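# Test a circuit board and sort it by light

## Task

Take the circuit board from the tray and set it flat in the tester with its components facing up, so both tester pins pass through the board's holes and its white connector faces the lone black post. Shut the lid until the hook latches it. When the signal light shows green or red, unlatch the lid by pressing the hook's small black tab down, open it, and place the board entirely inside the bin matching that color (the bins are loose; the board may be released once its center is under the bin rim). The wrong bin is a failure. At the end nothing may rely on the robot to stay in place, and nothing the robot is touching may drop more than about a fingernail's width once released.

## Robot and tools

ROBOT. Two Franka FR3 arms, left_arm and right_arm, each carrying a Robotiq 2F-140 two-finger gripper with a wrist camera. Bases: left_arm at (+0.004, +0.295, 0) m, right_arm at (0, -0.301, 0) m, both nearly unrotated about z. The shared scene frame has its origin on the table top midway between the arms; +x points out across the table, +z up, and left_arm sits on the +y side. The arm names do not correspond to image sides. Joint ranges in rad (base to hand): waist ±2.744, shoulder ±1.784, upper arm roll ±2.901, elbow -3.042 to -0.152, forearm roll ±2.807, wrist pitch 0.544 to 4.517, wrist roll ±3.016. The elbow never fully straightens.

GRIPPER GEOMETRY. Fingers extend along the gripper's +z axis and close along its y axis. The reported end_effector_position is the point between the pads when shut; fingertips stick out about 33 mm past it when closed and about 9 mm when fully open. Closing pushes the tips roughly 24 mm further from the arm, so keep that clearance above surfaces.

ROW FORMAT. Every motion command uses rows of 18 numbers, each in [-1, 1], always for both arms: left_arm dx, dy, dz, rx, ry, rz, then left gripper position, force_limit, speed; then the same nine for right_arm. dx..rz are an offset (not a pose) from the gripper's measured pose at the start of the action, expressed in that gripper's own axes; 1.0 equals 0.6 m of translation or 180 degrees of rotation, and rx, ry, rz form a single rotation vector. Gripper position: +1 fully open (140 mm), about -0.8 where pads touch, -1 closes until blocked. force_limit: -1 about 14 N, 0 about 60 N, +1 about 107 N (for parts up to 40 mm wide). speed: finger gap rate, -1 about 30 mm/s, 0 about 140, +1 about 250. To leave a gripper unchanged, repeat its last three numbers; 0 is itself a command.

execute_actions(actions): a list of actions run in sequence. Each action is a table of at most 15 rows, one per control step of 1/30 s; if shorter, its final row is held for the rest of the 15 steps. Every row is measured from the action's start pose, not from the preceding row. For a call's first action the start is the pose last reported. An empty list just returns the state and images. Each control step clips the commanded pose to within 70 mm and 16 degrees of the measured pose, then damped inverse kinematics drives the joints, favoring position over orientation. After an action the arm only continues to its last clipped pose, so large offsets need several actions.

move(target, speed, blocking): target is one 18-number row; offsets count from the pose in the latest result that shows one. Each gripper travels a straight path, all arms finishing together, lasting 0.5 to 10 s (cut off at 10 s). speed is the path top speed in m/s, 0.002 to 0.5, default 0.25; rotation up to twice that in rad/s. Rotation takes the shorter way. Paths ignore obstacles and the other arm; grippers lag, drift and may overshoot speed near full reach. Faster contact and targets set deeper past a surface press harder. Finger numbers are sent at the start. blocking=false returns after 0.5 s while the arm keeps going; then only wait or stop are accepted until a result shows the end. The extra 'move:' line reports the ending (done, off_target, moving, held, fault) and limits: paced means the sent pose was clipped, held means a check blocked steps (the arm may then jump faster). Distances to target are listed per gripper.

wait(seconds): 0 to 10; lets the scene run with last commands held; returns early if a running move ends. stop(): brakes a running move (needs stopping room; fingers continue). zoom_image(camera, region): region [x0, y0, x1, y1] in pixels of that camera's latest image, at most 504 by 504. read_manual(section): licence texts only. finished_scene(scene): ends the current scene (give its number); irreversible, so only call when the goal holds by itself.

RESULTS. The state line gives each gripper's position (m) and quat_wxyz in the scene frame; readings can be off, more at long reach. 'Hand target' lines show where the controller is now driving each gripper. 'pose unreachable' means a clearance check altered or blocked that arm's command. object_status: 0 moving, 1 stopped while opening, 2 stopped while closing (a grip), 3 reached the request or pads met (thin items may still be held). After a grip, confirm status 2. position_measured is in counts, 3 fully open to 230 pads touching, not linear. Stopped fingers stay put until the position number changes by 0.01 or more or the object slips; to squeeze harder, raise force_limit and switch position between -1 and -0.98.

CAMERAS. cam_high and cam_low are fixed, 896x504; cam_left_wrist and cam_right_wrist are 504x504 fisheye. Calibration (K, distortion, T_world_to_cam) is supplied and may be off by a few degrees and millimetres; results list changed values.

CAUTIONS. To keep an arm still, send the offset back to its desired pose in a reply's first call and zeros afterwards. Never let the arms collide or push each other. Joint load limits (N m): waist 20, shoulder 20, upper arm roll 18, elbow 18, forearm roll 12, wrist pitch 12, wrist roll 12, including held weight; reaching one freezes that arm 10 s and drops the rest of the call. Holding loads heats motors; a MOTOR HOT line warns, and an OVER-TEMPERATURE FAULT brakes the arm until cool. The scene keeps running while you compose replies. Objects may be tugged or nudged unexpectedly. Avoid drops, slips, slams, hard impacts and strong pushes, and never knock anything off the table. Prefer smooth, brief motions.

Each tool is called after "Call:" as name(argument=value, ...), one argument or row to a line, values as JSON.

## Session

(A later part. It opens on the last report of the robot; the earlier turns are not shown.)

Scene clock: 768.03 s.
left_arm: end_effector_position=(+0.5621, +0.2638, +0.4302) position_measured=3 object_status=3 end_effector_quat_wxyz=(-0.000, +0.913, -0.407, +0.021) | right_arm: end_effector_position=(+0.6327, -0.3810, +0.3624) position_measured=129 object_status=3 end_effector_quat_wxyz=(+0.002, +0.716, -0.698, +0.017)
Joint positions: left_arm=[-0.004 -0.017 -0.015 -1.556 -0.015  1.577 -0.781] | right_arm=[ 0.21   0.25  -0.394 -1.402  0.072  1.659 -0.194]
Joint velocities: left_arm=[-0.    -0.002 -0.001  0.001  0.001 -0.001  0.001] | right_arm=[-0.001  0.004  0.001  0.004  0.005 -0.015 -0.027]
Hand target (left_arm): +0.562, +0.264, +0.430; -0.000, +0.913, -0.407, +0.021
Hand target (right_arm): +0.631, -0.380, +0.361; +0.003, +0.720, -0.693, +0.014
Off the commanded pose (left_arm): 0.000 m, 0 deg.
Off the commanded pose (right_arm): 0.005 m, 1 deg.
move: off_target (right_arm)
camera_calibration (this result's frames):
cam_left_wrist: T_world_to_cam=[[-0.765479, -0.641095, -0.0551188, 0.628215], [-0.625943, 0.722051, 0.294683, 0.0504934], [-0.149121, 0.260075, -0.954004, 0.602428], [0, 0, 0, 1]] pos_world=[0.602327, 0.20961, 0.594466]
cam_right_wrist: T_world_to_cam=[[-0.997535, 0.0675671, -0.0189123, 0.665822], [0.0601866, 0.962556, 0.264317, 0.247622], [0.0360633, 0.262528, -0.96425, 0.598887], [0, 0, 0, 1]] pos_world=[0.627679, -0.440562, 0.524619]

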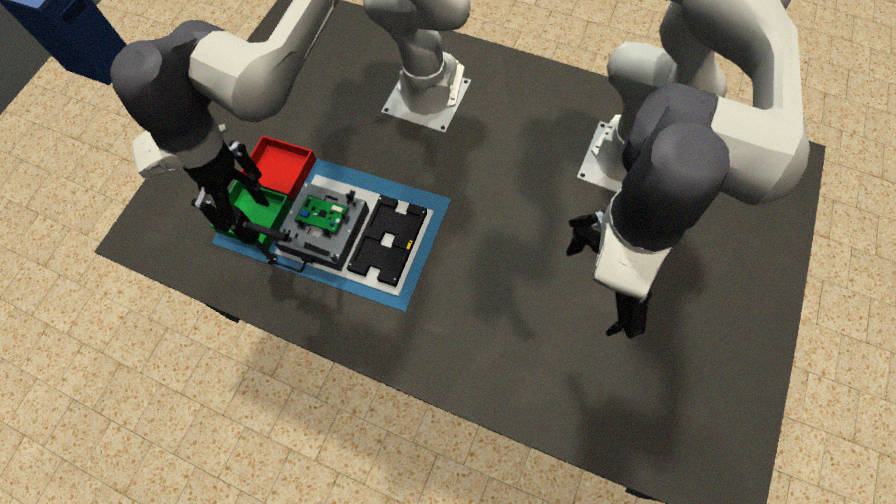

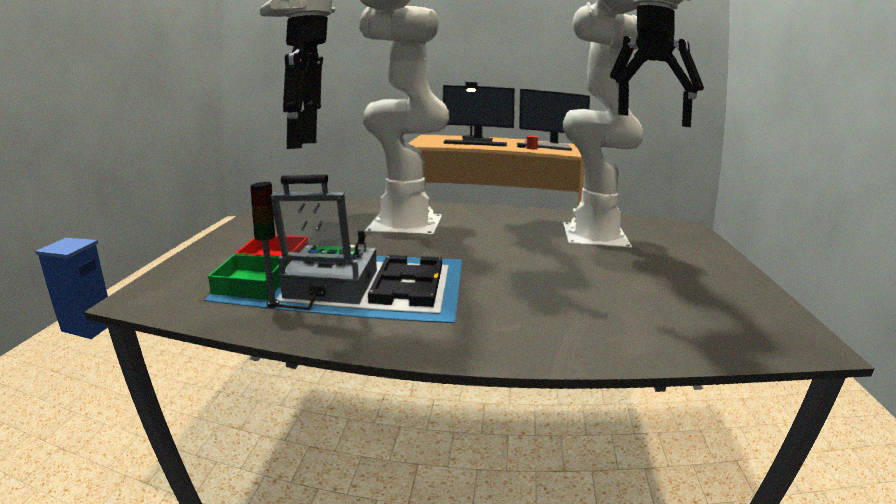

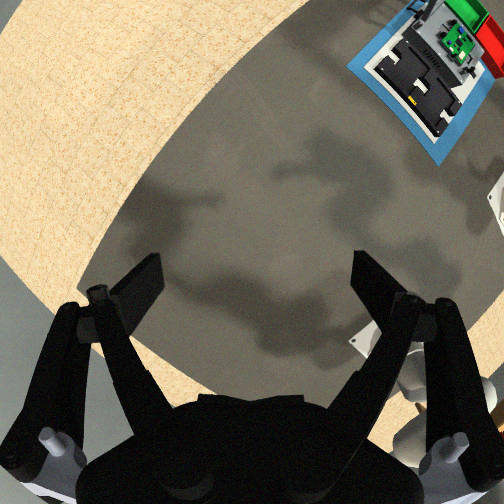

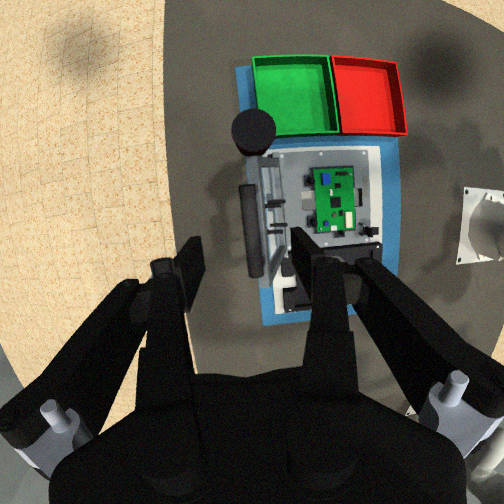

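Call:
move(
  target=[0,0,0,0,0,0,1,0,0, -0.005,0.007,0.085,0,0,0,-0.1,0,0],
  speed=0.1,
)

Call:
zoom_image(
  camera="cam_low",
  region=[230, 100, 400, 230],
)

Scene clock: 859.40 s.
left_arm: end_effector_position=(+0.5621, +0.2638, +0.4302) position_measured=3 object_status=3 end_effector_quat_wxyz=(-0.000, +0.913, -0.407, +0.021) | right_arm: end_effector_position=(+0.6282, -0.3783, +0.3104) position_measured=141 object_status=3 end_effector_quat_wxyz=(+0.003, +0.718, -0.696, +0.014)
Joint positions: left_arm=[-0.004 -0.017 -0.015 -1.556 -0.015  1.577 -0.781] | right_arm=[ 0.228  0.224 -0.394 -1.568  0.065  1.795 -0.193]
Joint velocities: left_arm=[-0.    -0.    -0.001 -0.002 -0.     0.    -0.   ] | right_arm=[ 0.002 -0.     0.001 -0.001 -0.001  0.01   0.004]
Hand target (left_arm): +0.562, +0.264, +0.430; -0.000, +0.913, -0.407, +0.021
Hand target (right_arm): +0.629, -0.378, +0.311; +0.002, +0.717, -0.697, +0.017
Off the commanded pose (left_arm): 0.000 m, 0 deg.
Off the commanded pose (right_arm): 0.002 m, 0 deg.
move: done
camera_calibration (this result's frames):
cam_left_wrist: T_world_to_cam=[[-0.765479, -0.641095, -0.0551188, 0.628215], [-0.625943, 0.722051, 0.294683, 0.0504935], [-0.149121, 0.260075, -0.954004, 0.602429], [0, 0, 0, 1]] pos_world=[0.602327, 0.20961, 0.594466]
cam_right_wrist: T_world_to_cam=[[-0.997984, 0.0620153, -0.0134757, 0.656601], [0.0561787, 0.962068, 0.266961, 0.260561], [0.0295202, 0.265666, -0.963613, 0.553346], [0, 0, 0, 1]] pos_world=[0.624305, -0.438402, 0.4725]

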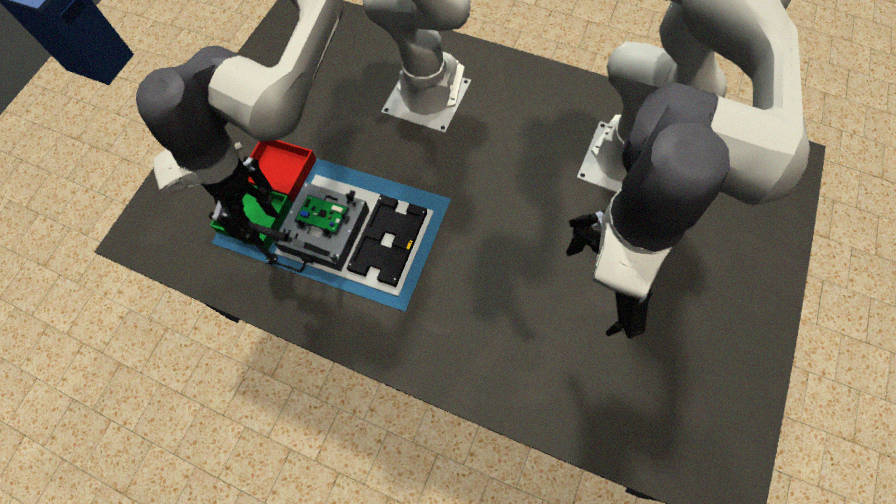

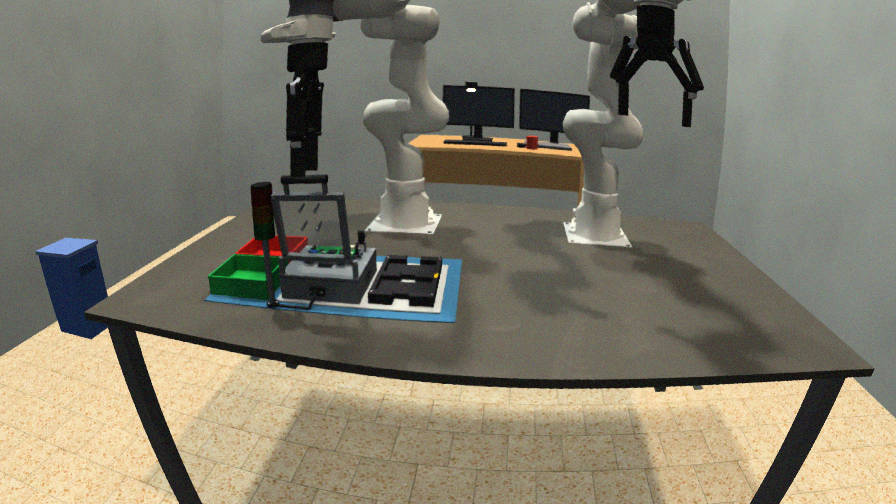

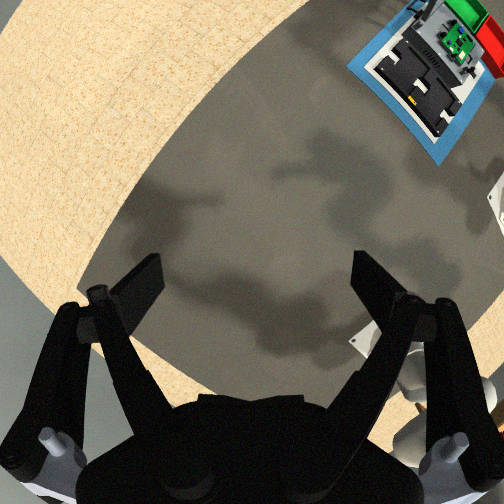

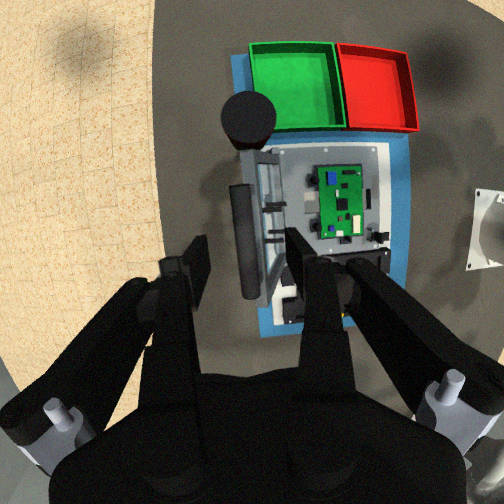

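Region (230, 100, 400, 230) of cam_low's 896x504 image, scaled by 2.965, with more detail than that image has; it fills the top 385 rows of this view, and the rest is white.

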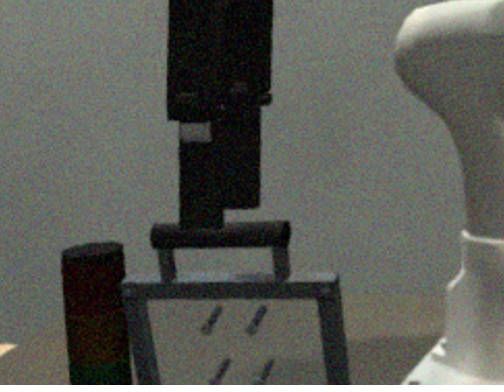

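Call:
move(
  target=[0,0,0,0,0,0,1,0,0, 0.0,-0.004,0.029,0,0,0,-0.1,0,0],
  speed=0.03,
)

Call:
zoom_image(
  camera="cam_low",
  region=[230, 100, 400, 230],
)

Scene clock: 869.10 s.
left_arm: end_effector_position=(+0.5621, +0.2638, +0.4302) position_measured=3 object_status=3 end_effector_quat_wxyz=(-0.000, +0.913, -0.407, +0.021) | right_arm: end_effector_position=(+0.6293, -0.3792, +0.2937) position_measured=141 object_status=3 end_effector_quat_wxyz=(+0.005, +0.717, -0.697, +0.013)
Joint positions: left_arm=[-0.004 -0.017 -0.015 -1.556 -0.015  1.577 -0.781] | right_arm=[ 0.228  0.233 -0.394 -1.597  0.068  1.829 -0.192]
Joint velocities: left_arm=[ 0.    -0.     0.    -0.     0.001  0.001  0.001] | right_arm=[-0.001 -0.001  0.001 -0.001  0.002  0.013 -0.002]
Hand target (left_arm): +0.562, +0.264, +0.430; -0.000, +0.913, -0.407, +0.021
Hand target (right_arm): +0.631, -0.378, +0.293; +0.003, +0.718, -0.696, +0.014
Off the commanded pose (left_arm): 0.000 m, 0 deg.
Off the commanded pose (right_arm): 0.002 m, 0 deg.
move: done
camera_calibration (this result's frames):
cam_left_wrist: T_world_to_cam=[[-0.76548, -0.641095, -0.0551187, 0.628215], [-0.625942, 0.722051, 0.294683, 0.0504933], [-0.149121, 0.260075, -0.954004, 0.602429], [0, 0, 0, 1]] pos_world=[0.602327, 0.20961, 0.594466]
cam_right_wrist: T_world_to_cam=[[-0.997826, 0.0652172, -0.00953302, 0.657482], [0.0603532, 0.962217, 0.265509, 0.263638], [0.0264886, 0.264357, -0.964061, 0.539017], [0, 0, 0, 1]] pos_world=[0.625863, -0.439049, 0.455915]

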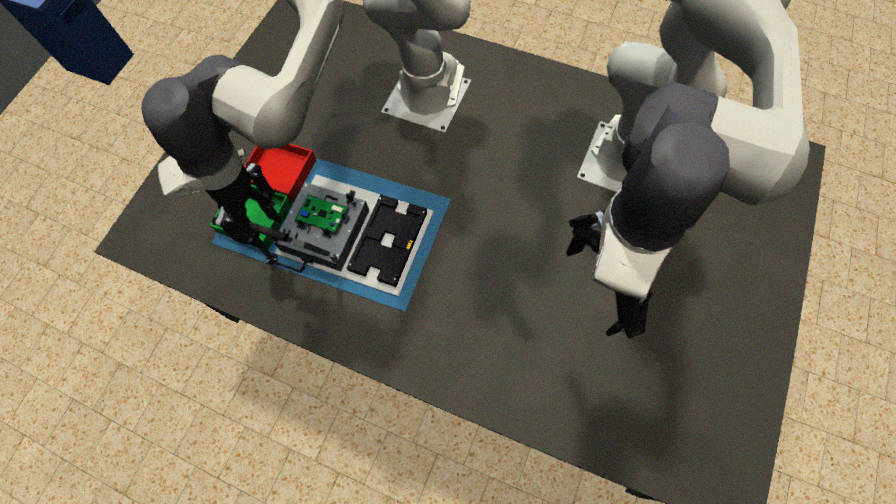

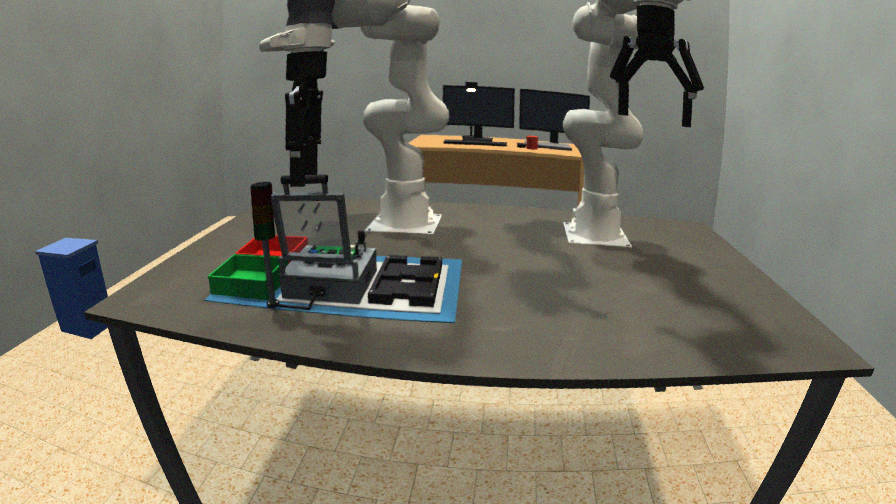

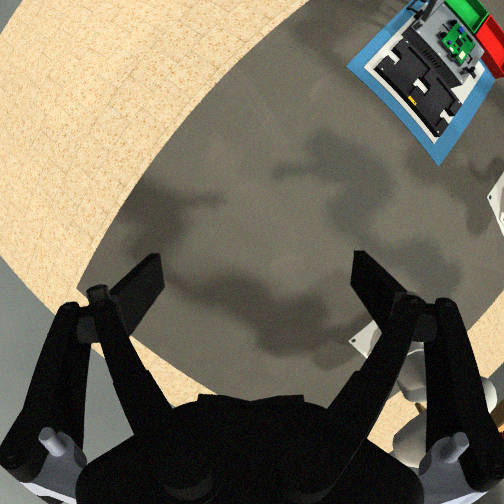

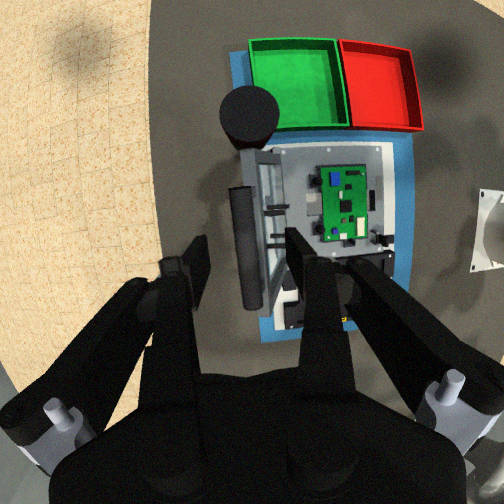

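Region (230, 100, 400, 230) of cam_low's 896x504 image, scaled by 2.965, with more detail than that image has; it fills the top 385 rows of this view, and the rest is white.

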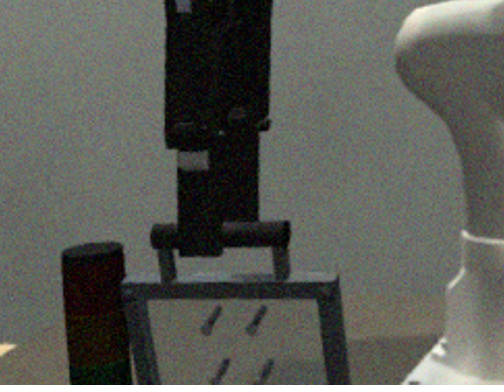

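Call:
execute_actions(
  actions=[
    [[0,0,0,0,0,0,1,0,0, 0,0,0.009,0,0,0,-0.1,0,0]],
    [[0,0,0,0,0,0,1,0,0, 0,0,0.002,0,0,0,-1,-0.8,-0.6]],
    [[0,0,0,0,0,0,1,0,0, 0,0,0,0,0,0,-1,-0.8,-0.6]],
    [[0,0,0,0,0,0,1,0,0, 0,0,0,0,0,0,-1,-0.8,-0.6]],
  ],
)

Call:
zoom_image(
  camera="cam_low",
  region=[230, 100, 400, 230],
)

Scene clock: 879.10 s.
left_arm: end_effector_position=(+0.5621, +0.2638, +0.4302) position_measured=3 object_status=3 end_effector_quat_wxyz=(-0.000, +0.913, -0.407, +0.021) | right_arm: end_effector_position=(+0.6284, -0.3795, +0.2887) position_measured=208 object_status=2 end_effector_quat_wxyz=(+0.006, +0.719, -0.695, +0.013)
Joint positions: left_arm=[-0.004 -0.017 -0.015 -1.556 -0.015  1.577 -0.781] | right_arm=[ 0.228  0.234 -0.394 -1.609  0.068  1.839 -0.198]
Joint velocities: left_arm=[ 0.001 -0.    -0.001 -0.    -0.     0.    -0.   ] | right_arm=[-0.     0.     0.    -0.001 -0.001  0.    -0.001]
Hand target (left_arm): +0.562, +0.264, +0.430; -0.000, +0.913, -0.407, +0.021
Hand target (right_arm): +0.628, -0.380, +0.289; +0.006, +0.718, -0.696, +0.013
Off the commanded pose (left_arm): 0.000 m, 0 deg.
Off the commanded pose (right_arm): 0.000 m, 0 deg.
camera_calibration (this result's frames):
cam_left_wrist: T_world_to_cam=[[-0.765479, -0.641095, -0.0551188, 0.628215], [-0.625943, 0.722051, 0.294683, 0.0504934], [-0.149121, 0.260075, -0.954004, 0.602428], [0, 0, 0, 1]] pos_world=[0.602327, 0.20961, 0.594466]
cam_right_wrist: T_world_to_cam=[[-0.998186, 0.0597577, -0.00731519, 0.654161], [0.0556755, 0.962499, 0.26551, 0.268398], [0.0229072, 0.264622, -0.96408, 0.536615], [0, 0, 0, 1]] pos_world=[0.625739, -0.439424, 0.450863]

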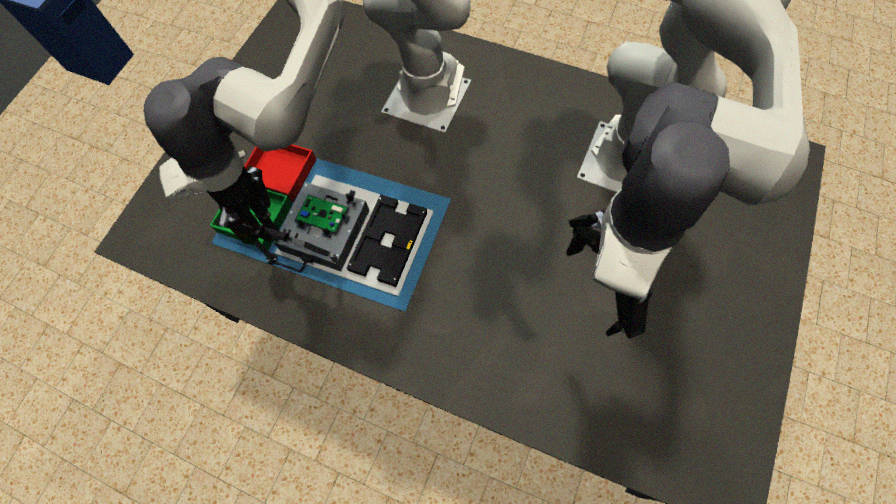

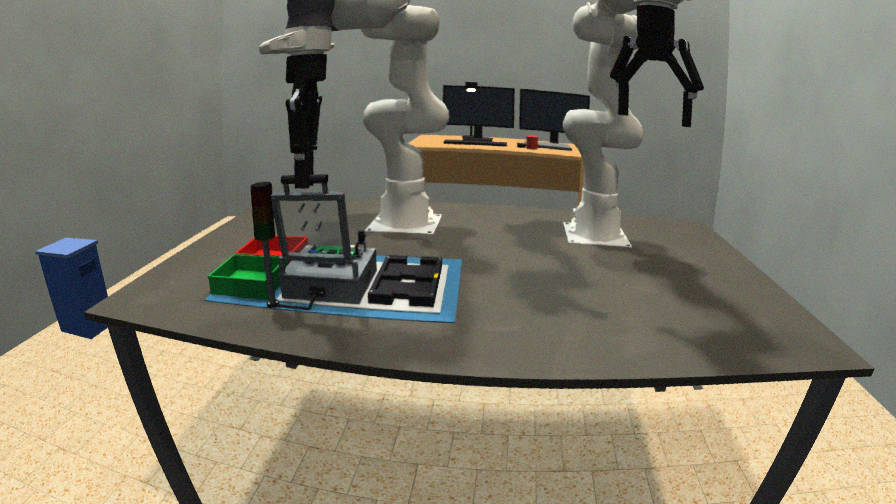

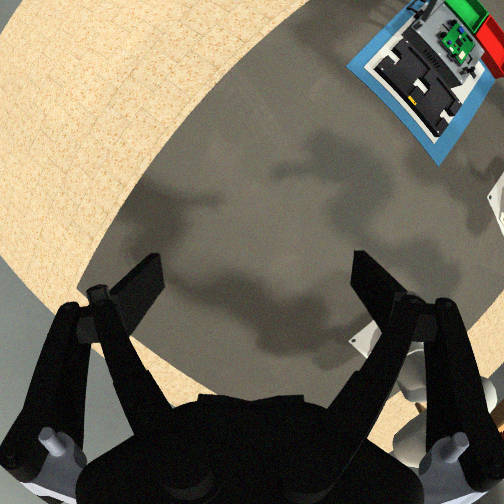

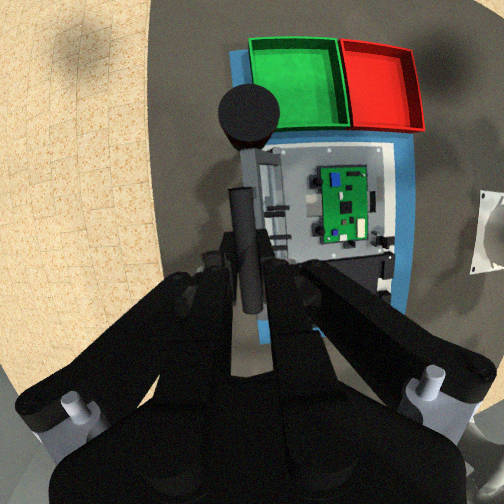

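Region (230, 100, 400, 230) of cam_low's 896x504 image, scaled by 2.965, with more detail than that image has; it fills the top 385 rows of this view, and the rest is white.

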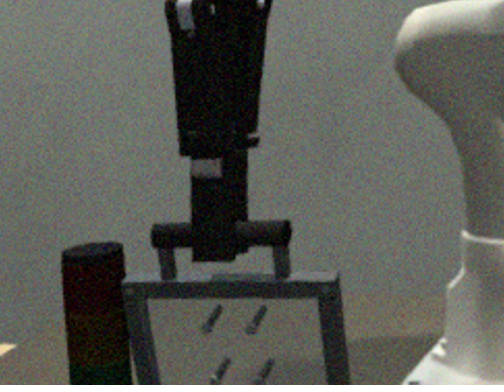

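Call:
move(
  target=[0,0,0,0,0,0,1,0,0, 0.0,0.067,-0.005,0,0,0,-1,-0.8,-0.6],
  speed=0.04,
)

Call:
zoom_image(
  camera="cam_low",
  region=[230, 100, 400, 300],
)

Scene clock: 891.77 s.
left_arm: end_effector_position=(+0.5621, +0.2638, +0.4302) position_measured=3 object_status=3 end_effector_quat_wxyz=(-0.000, +0.913, -0.407, +0.021) | right_arm: end_effector_position=(+0.5944, -0.3803, +0.2943) position_measured=208 object_status=2 end_effector_quat_wxyz=(-0.002, +0.722, -0.692, +0.018)
Joint positions: left_arm=[-0.004 -0.017 -0.015 -1.556 -0.015  1.577 -0.781] | right_arm=[ 0.246  0.096 -0.394 -1.772  0.019  1.892 -0.186]
Joint velocities: left_arm=[-0.     0.     0.     0.    -0.    -0.    -0.001] | right_arm=[ 0.004 -0.006  0.001 -0.008 -0.006  0.008  0.008]
Hand target (left_arm): +0.562, +0.264, +0.430; -0.000, +0.913, -0.407, +0.021
Hand target (right_arm): +0.588, -0.380, +0.290; +0.005, +0.719, -0.695, +0.012
Off the commanded pose (left_arm): 0.000 m, 0 deg.
Off the commanded pose (right_arm): 0.007 m, 1 deg.
move: off_target (right_arm)
camera_calibration (this result's frames):
cam_left_wrist: T_world_to_cam=[[-0.765479, -0.641095, -0.0551188, 0.628215], [-0.625943, 0.722051, 0.294683, 0.0504934], [-0.149121, 0.260075, -0.954004, 0.602429], [0, 0, 0, 1]] pos_world=[0.602327, 0.20961, 0.594466]
cam_right_wrist: T_world_to_cam=[[-0.998403, 0.050439, -0.025426, 0.622165], [0.0417648, 0.962259, 0.26891, 0.276723], [0.03803, 0.267419, -0.96283, 0.534712], [0, 0, 0, 1]] pos_world=[0.58928, -0.440652, 0.456242]

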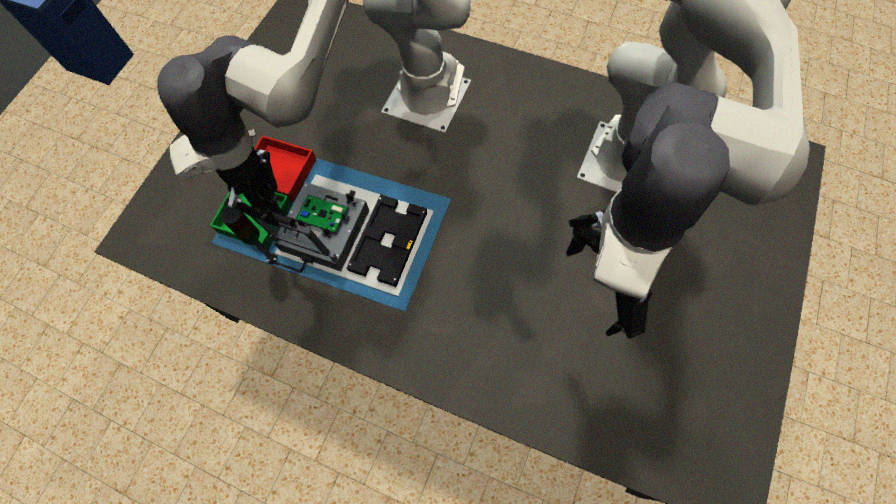

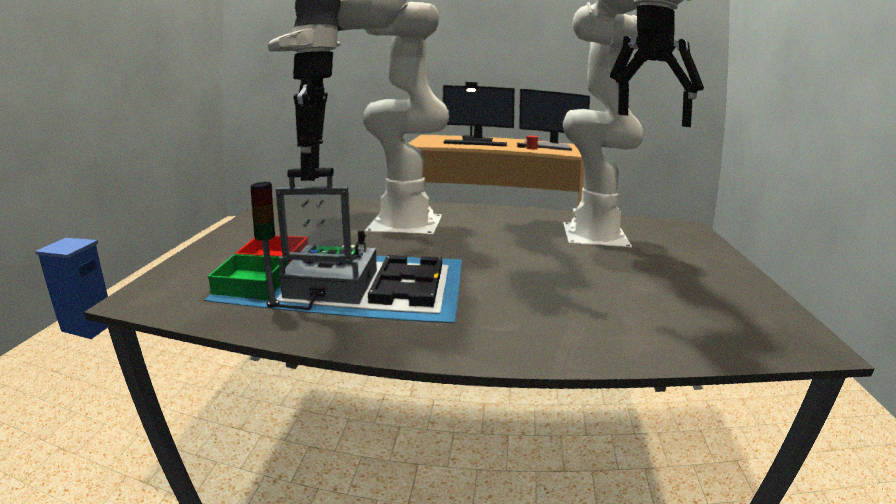

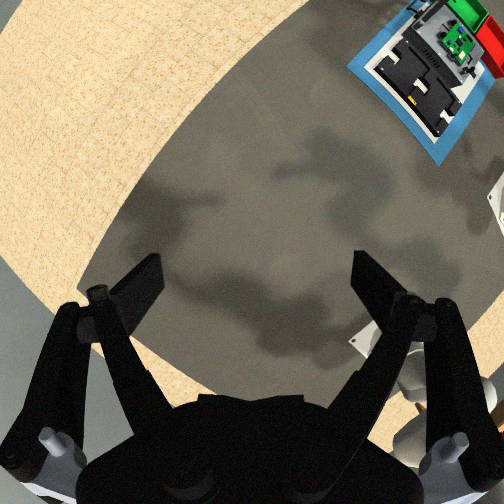

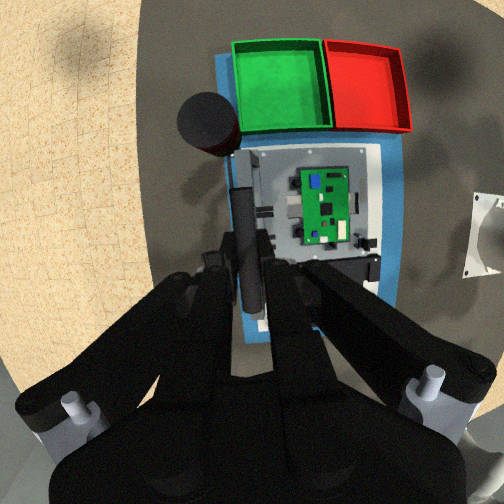

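Region (230, 100, 400, 300) of cam_low's 896x504 image, scaled by 2.520, with more detail than that image has; it fills the left 428 columns of this view, and the rest is white.

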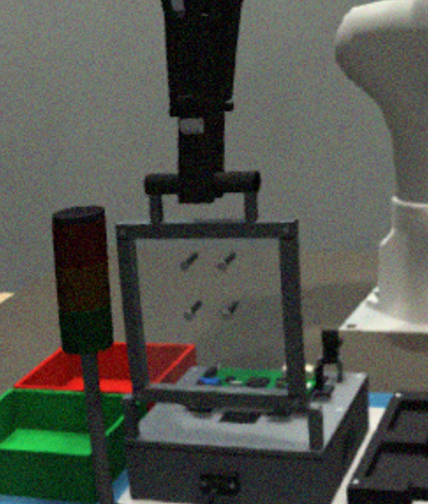

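Call:
move(
  target=[0,0,0,0,0,0,1,0,0, 0.0,0.125,0.02,0,0,0,-1,-0.8,-0.6],
  speed=0.05,
)

Call:
zoom_image(
  camera="cam_low",
  region=[230, 100, 400, 300],
)

Scene clock: 913.33 s.
left_arm: end_effector_position=(+0.5621, +0.2638, +0.4302) position_measured=3 object_status=3 end_effector_quat_wxyz=(-0.000, +0.913, -0.407, +0.021) | right_arm: end_effector_position=(+0.5287, -0.3813, +0.2880) position_measured=208 object_status=2 end_effector_quat_wxyz=(-0.015, +0.724, -0.689, +0.027)
Joint positions: left_arm=[-0.004 -0.017 -0.015 -1.556 -0.015  1.577 -0.781] | right_arm=[ 0.255 -0.147 -0.388 -2.062 -0.07   1.986 -0.146]
Joint velocities: left_arm=[-0.    -0.001 -0.001  0.001  0.     0.001 -0.002] | right_arm=[ 0.    -0.005  0.002 -0.003 -0.006  0.005  0.009]
Hand target (left_arm): +0.562, +0.264, +0.430; -0.000, +0.913, -0.407, +0.021
Hand target (right_arm): +0.520, -0.381, +0.279; -0.003, +0.723, -0.691, +0.017
Off the commanded pose (left_arm): 0.000 m, 0 deg.
Off the commanded pose (right_arm): 0.012 m, 2 deg.
move: off_target (right_arm)
camera_calibration (this result's frames):
cam_left_wrist: T_world_to_cam=[[-0.765479, -0.641095, -0.0551189, 0.628215], [-0.625943, 0.722051, 0.294683, 0.0504934], [-0.149121, 0.260075, -0.954004, 0.602428], [0, 0, 0, 1]] pos_world=[0.602327, 0.20961, 0.594466]
cam_right_wrist: T_world_to_cam=[[-0.997539, 0.0431622, -0.0552461, 0.561809], [0.0262773, 0.960757, 0.276143, 0.287617], [0.064997, 0.274012, -0.959527, 0.518735], [0, 0, 0, 1]] pos_world=[0.519153, -0.442719, 0.449355]

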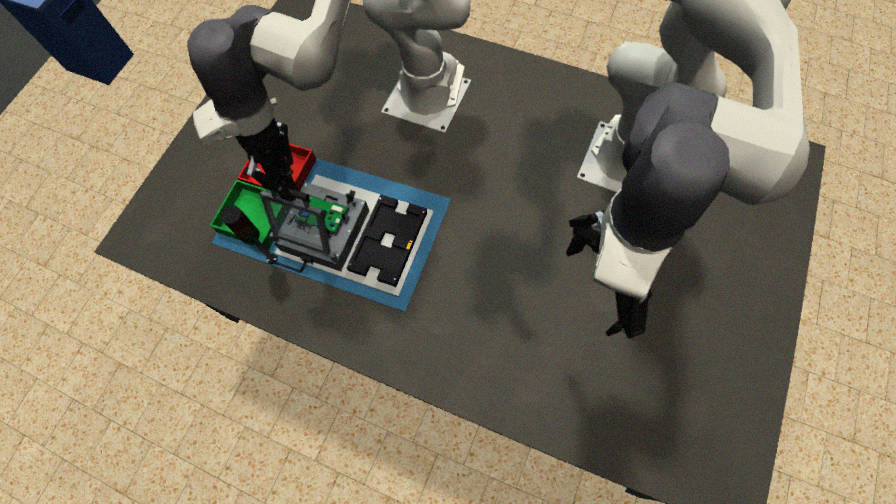

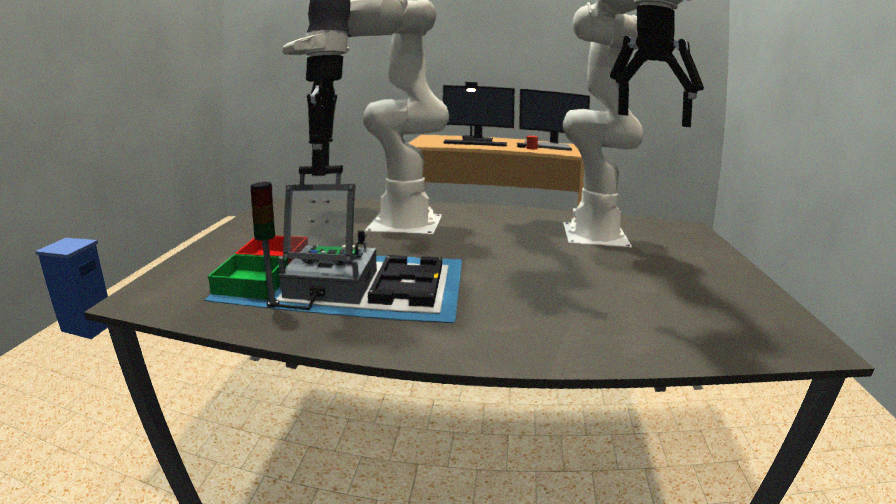

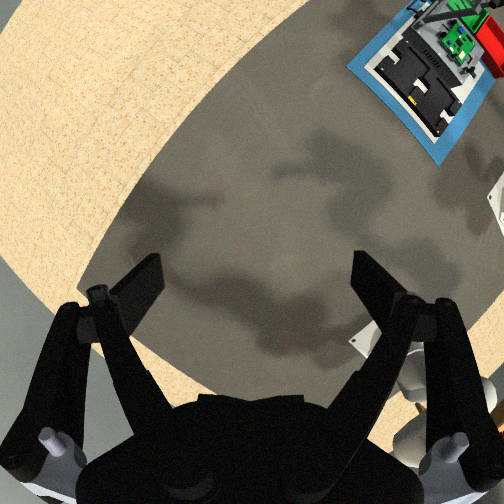

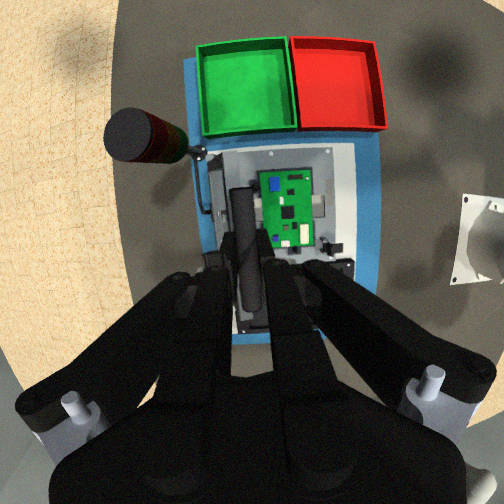

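Region (230, 100, 400, 300) of cam_low's 896x504 image, scaled by 2.520, with more detail than that image has; it fills the left 428 columns of this view, and the rest is white.

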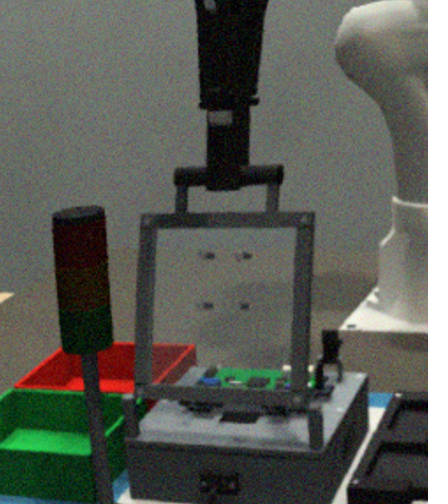

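Call:
zoom_image(
  camera="cam_low",
  region=[285, 140, 355, 200],
)

Region (285, 140, 355, 200) of cam_low's 896x504 image, scaled by 7.200, with more detail than that image has; it fills the top 432 rows of this view, and the rest is white.

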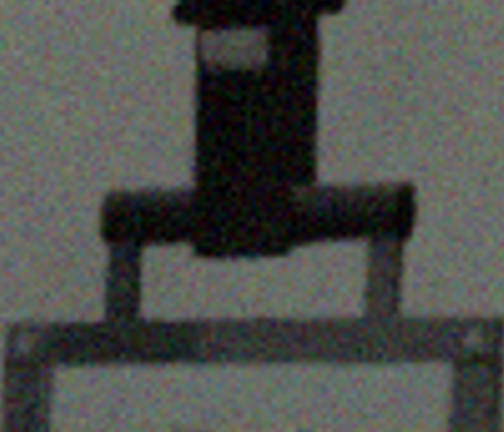

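Call:
move(
  target=[0,0,0,0,0,0,1,0,0, 0.0,0.105,0.042,0.064,0,0,-1,-0.8,-0.6],
  speed=0.05,
)

Call:
zoom_image(
  camera="cam_low",
  region=[230, 100, 400, 300],
)

Scene clock: 958.53 s.
left_arm: end_effector_position=(+0.5621, +0.2638, +0.4302) position_measured=3 object_status=3 end_effector_quat_wxyz=(-0.000, +0.913, -0.407, +0.021) | right_arm: end_effector_position=(+0.4713, -0.3795, +0.2611) position_measured=208 object_status=2 end_effector_quat_wxyz=(-0.093, +0.720, -0.680, +0.098)
Joint positions: left_arm=[-0.004 -0.017 -0.015 -1.556 -0.015  1.577 -0.781] | right_arm=[ 0.193 -0.5   -0.367 -2.523 -0.18   2.314 -0.099]
Joint velocities: left_arm=[ 0.001  0.001 -0.001 -0.     0.001 -0.     0.   ] | right_arm=[-0.003 -0.008  0.005 -0.013 -0.006  0.015  0.008]
Hand target (left_arm): +0.562, +0.264, +0.430; -0.000, +0.913, -0.407, +0.021
Hand target (right_arm): +0.468, -0.380, +0.257; -0.089, +0.720, -0.681, +0.095
Off the commanded pose (left_arm): 0.000 m, 0 deg.
Off the commanded pose (right_arm): 0.007 m, 1 deg.
move: off_target (right_arm)
camera_calibration (this result's frames):
cam_left_wrist: T_world_to_cam=[[-0.765479, -0.641095, -0.0551188, 0.628215], [-0.625943, 0.722051, 0.294683, 0.0504935], [-0.149121, 0.260075, -0.954004, 0.602429], [0, 0, 0, 1]] pos_world=[0.602327, 0.20961, 0.594466]
cam_right_wrist: T_world_to_cam=[[-0.964163, 0.0366368, -0.26277, 0.539027], [-0.0426314, 0.956156, 0.289737, 0.322014], [0.261864, 0.290556, -0.920328, 0.399466], [0, 0, 0, 1]] pos_world=[0.428832, -0.443711, 0.415981]

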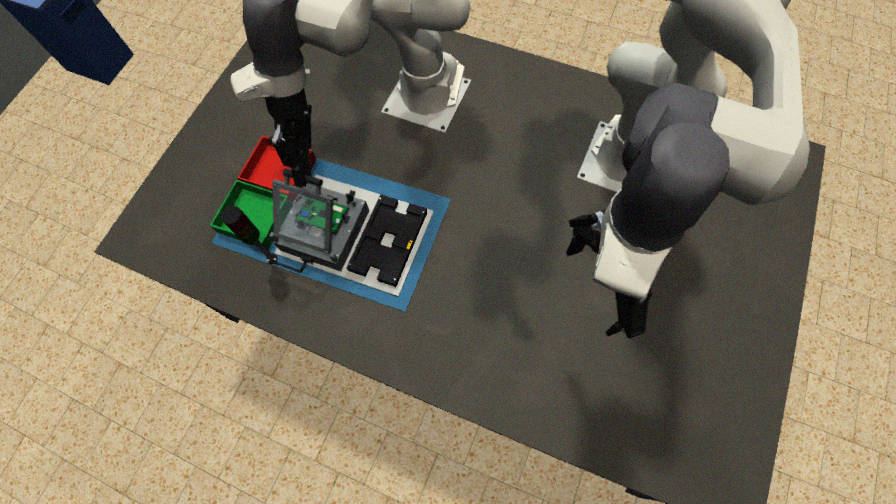

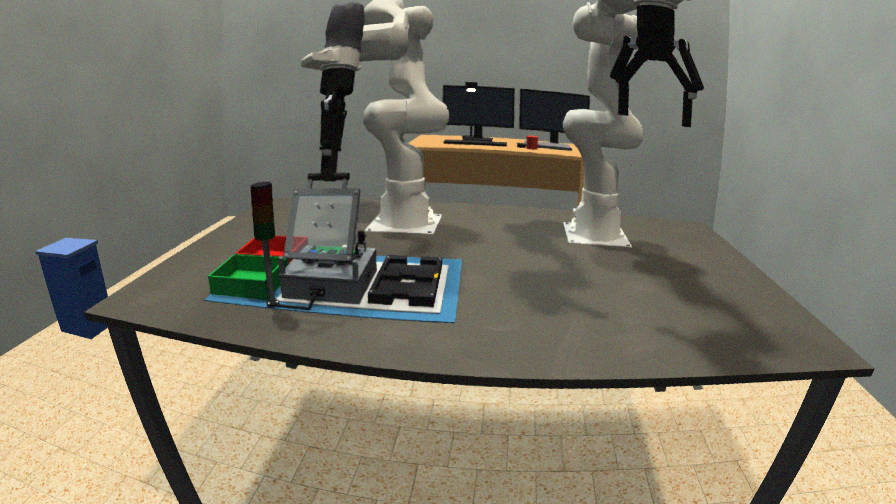

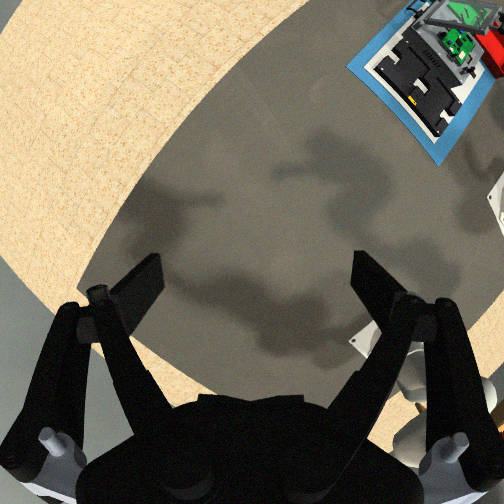

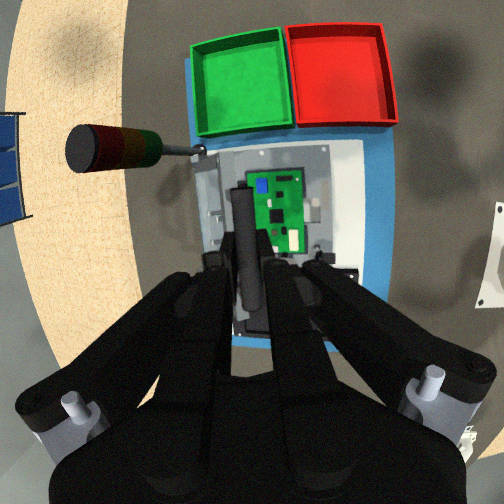

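Region (230, 100, 400, 300) of cam_low's 896x504 image, scaled by 2.520, with more detail than that image has; it fills the left 428 columns of this view, and the rest is white.

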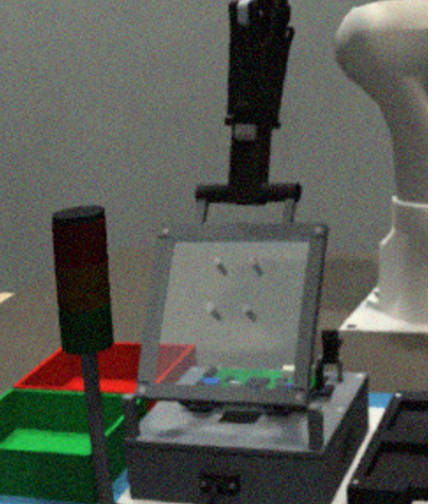

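Call:
move(
  target=[0,0,0,0,0,0,1,0,0, 0.0,0.089,0.051,0.0,0,0,-1,-0.8,-0.6],
  speed=0.05,
)

Call:
zoom_image(
  camera="cam_low",
  region=[230, 100, 400, 300],
)

Scene clock: 980.30 s.
left_arm: end_effector_position=(+0.5621, +0.2638, +0.4302) position_measured=3 object_status=3 end_effector_quat_wxyz=(-0.000, +0.913, -0.407, +0.021) | right_arm: end_effector_position=(+0.4340, -0.3791, +0.2244) position_measured=208 object_status=2 end_effector_quat_wxyz=(-0.101, +0.720, -0.679, +0.103)
Joint positions: left_arm=[-0.004 -0.017 -0.015 -1.556 -0.015  1.577 -0.781] | right_arm=[ 0.144 -0.602 -0.366 -2.705 -0.22   2.41  -0.098]
Joint velocities: left_arm=[ 0.    -0.001  0.     0.001 -0.     0.    -0.   ] | right_arm=[-0.001 -0.005  0.001 -0.009 -0.001  0.009  0.001]
Hand target (left_arm): +0.562, +0.264, +0.430; -0.000, +0.913, -0.407, +0.021
Hand target (right_arm): +0.428, -0.380, +0.217; -0.094, +0.721, -0.680, +0.097
Off the commanded pose (left_arm): 0.000 m, 0 deg.
Off the commanded pose (right_arm): 0.010 m, 1 deg.
move: off_target (right_arm)
camera_calibration (this result's frames):
cam_left_wrist: T_world_to_cam=[[-0.765479, -0.641095, -0.0551189, 0.628215], [-0.625943, 0.722051, 0.294683, 0.0504936], [-0.149121, 0.260075, -0.954004, 0.602429], [0, 0, 0, 1]] pos_world=[0.602327, 0.20961, 0.594466]
cam_right_wrist: T_world_to_cam=[[-0.959101, 0.0359753, -0.280769, 0.49491], [-0.0500312, 0.95473, 0.293236, 0.332553], [0.278608, 0.29529, -0.913883, 0.368366], [0, 0, 0, 1]] pos_world=[0.388678, -0.444077, 0.378082]

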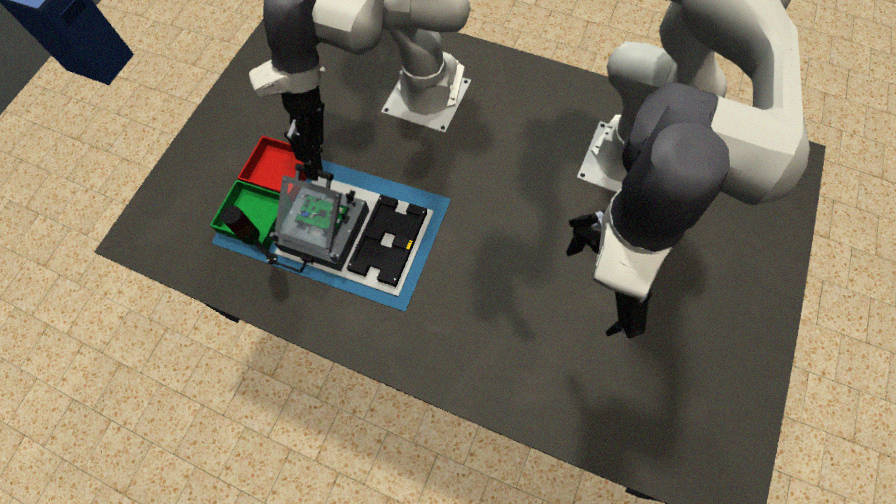

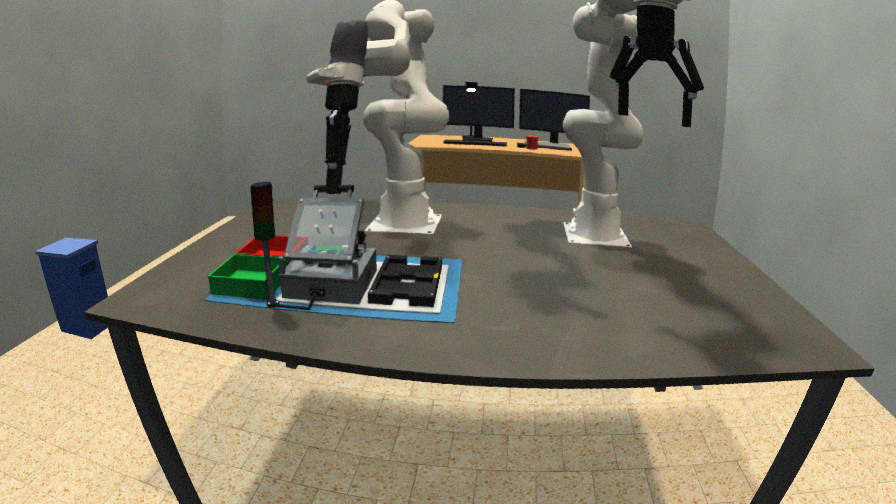

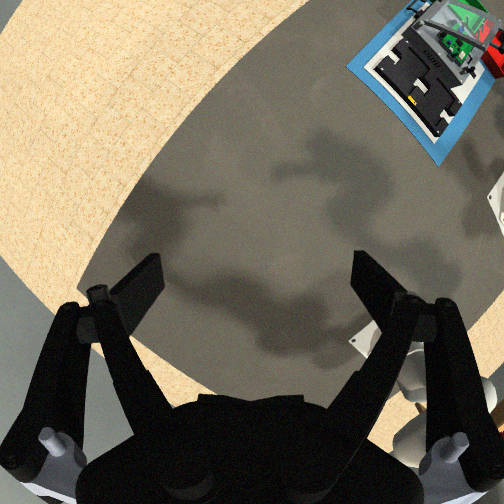

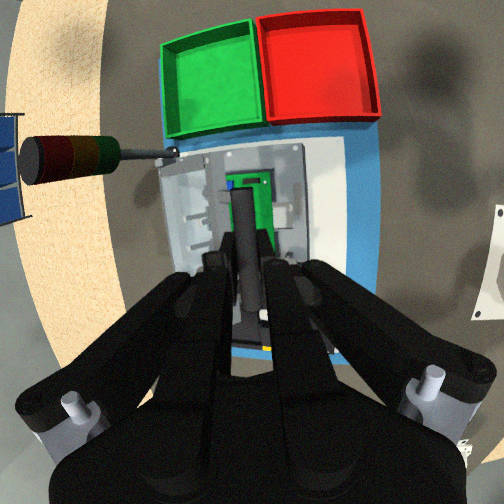

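Region (230, 100, 400, 300) of cam_low's 896x504 image, scaled by 2.520, with more detail than that image has; it fills the left 428 columns of this view, and the rest is white.

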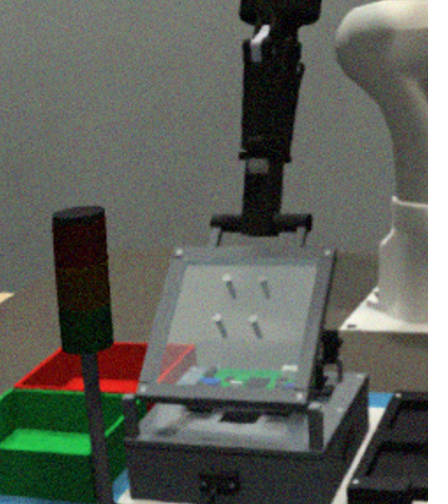

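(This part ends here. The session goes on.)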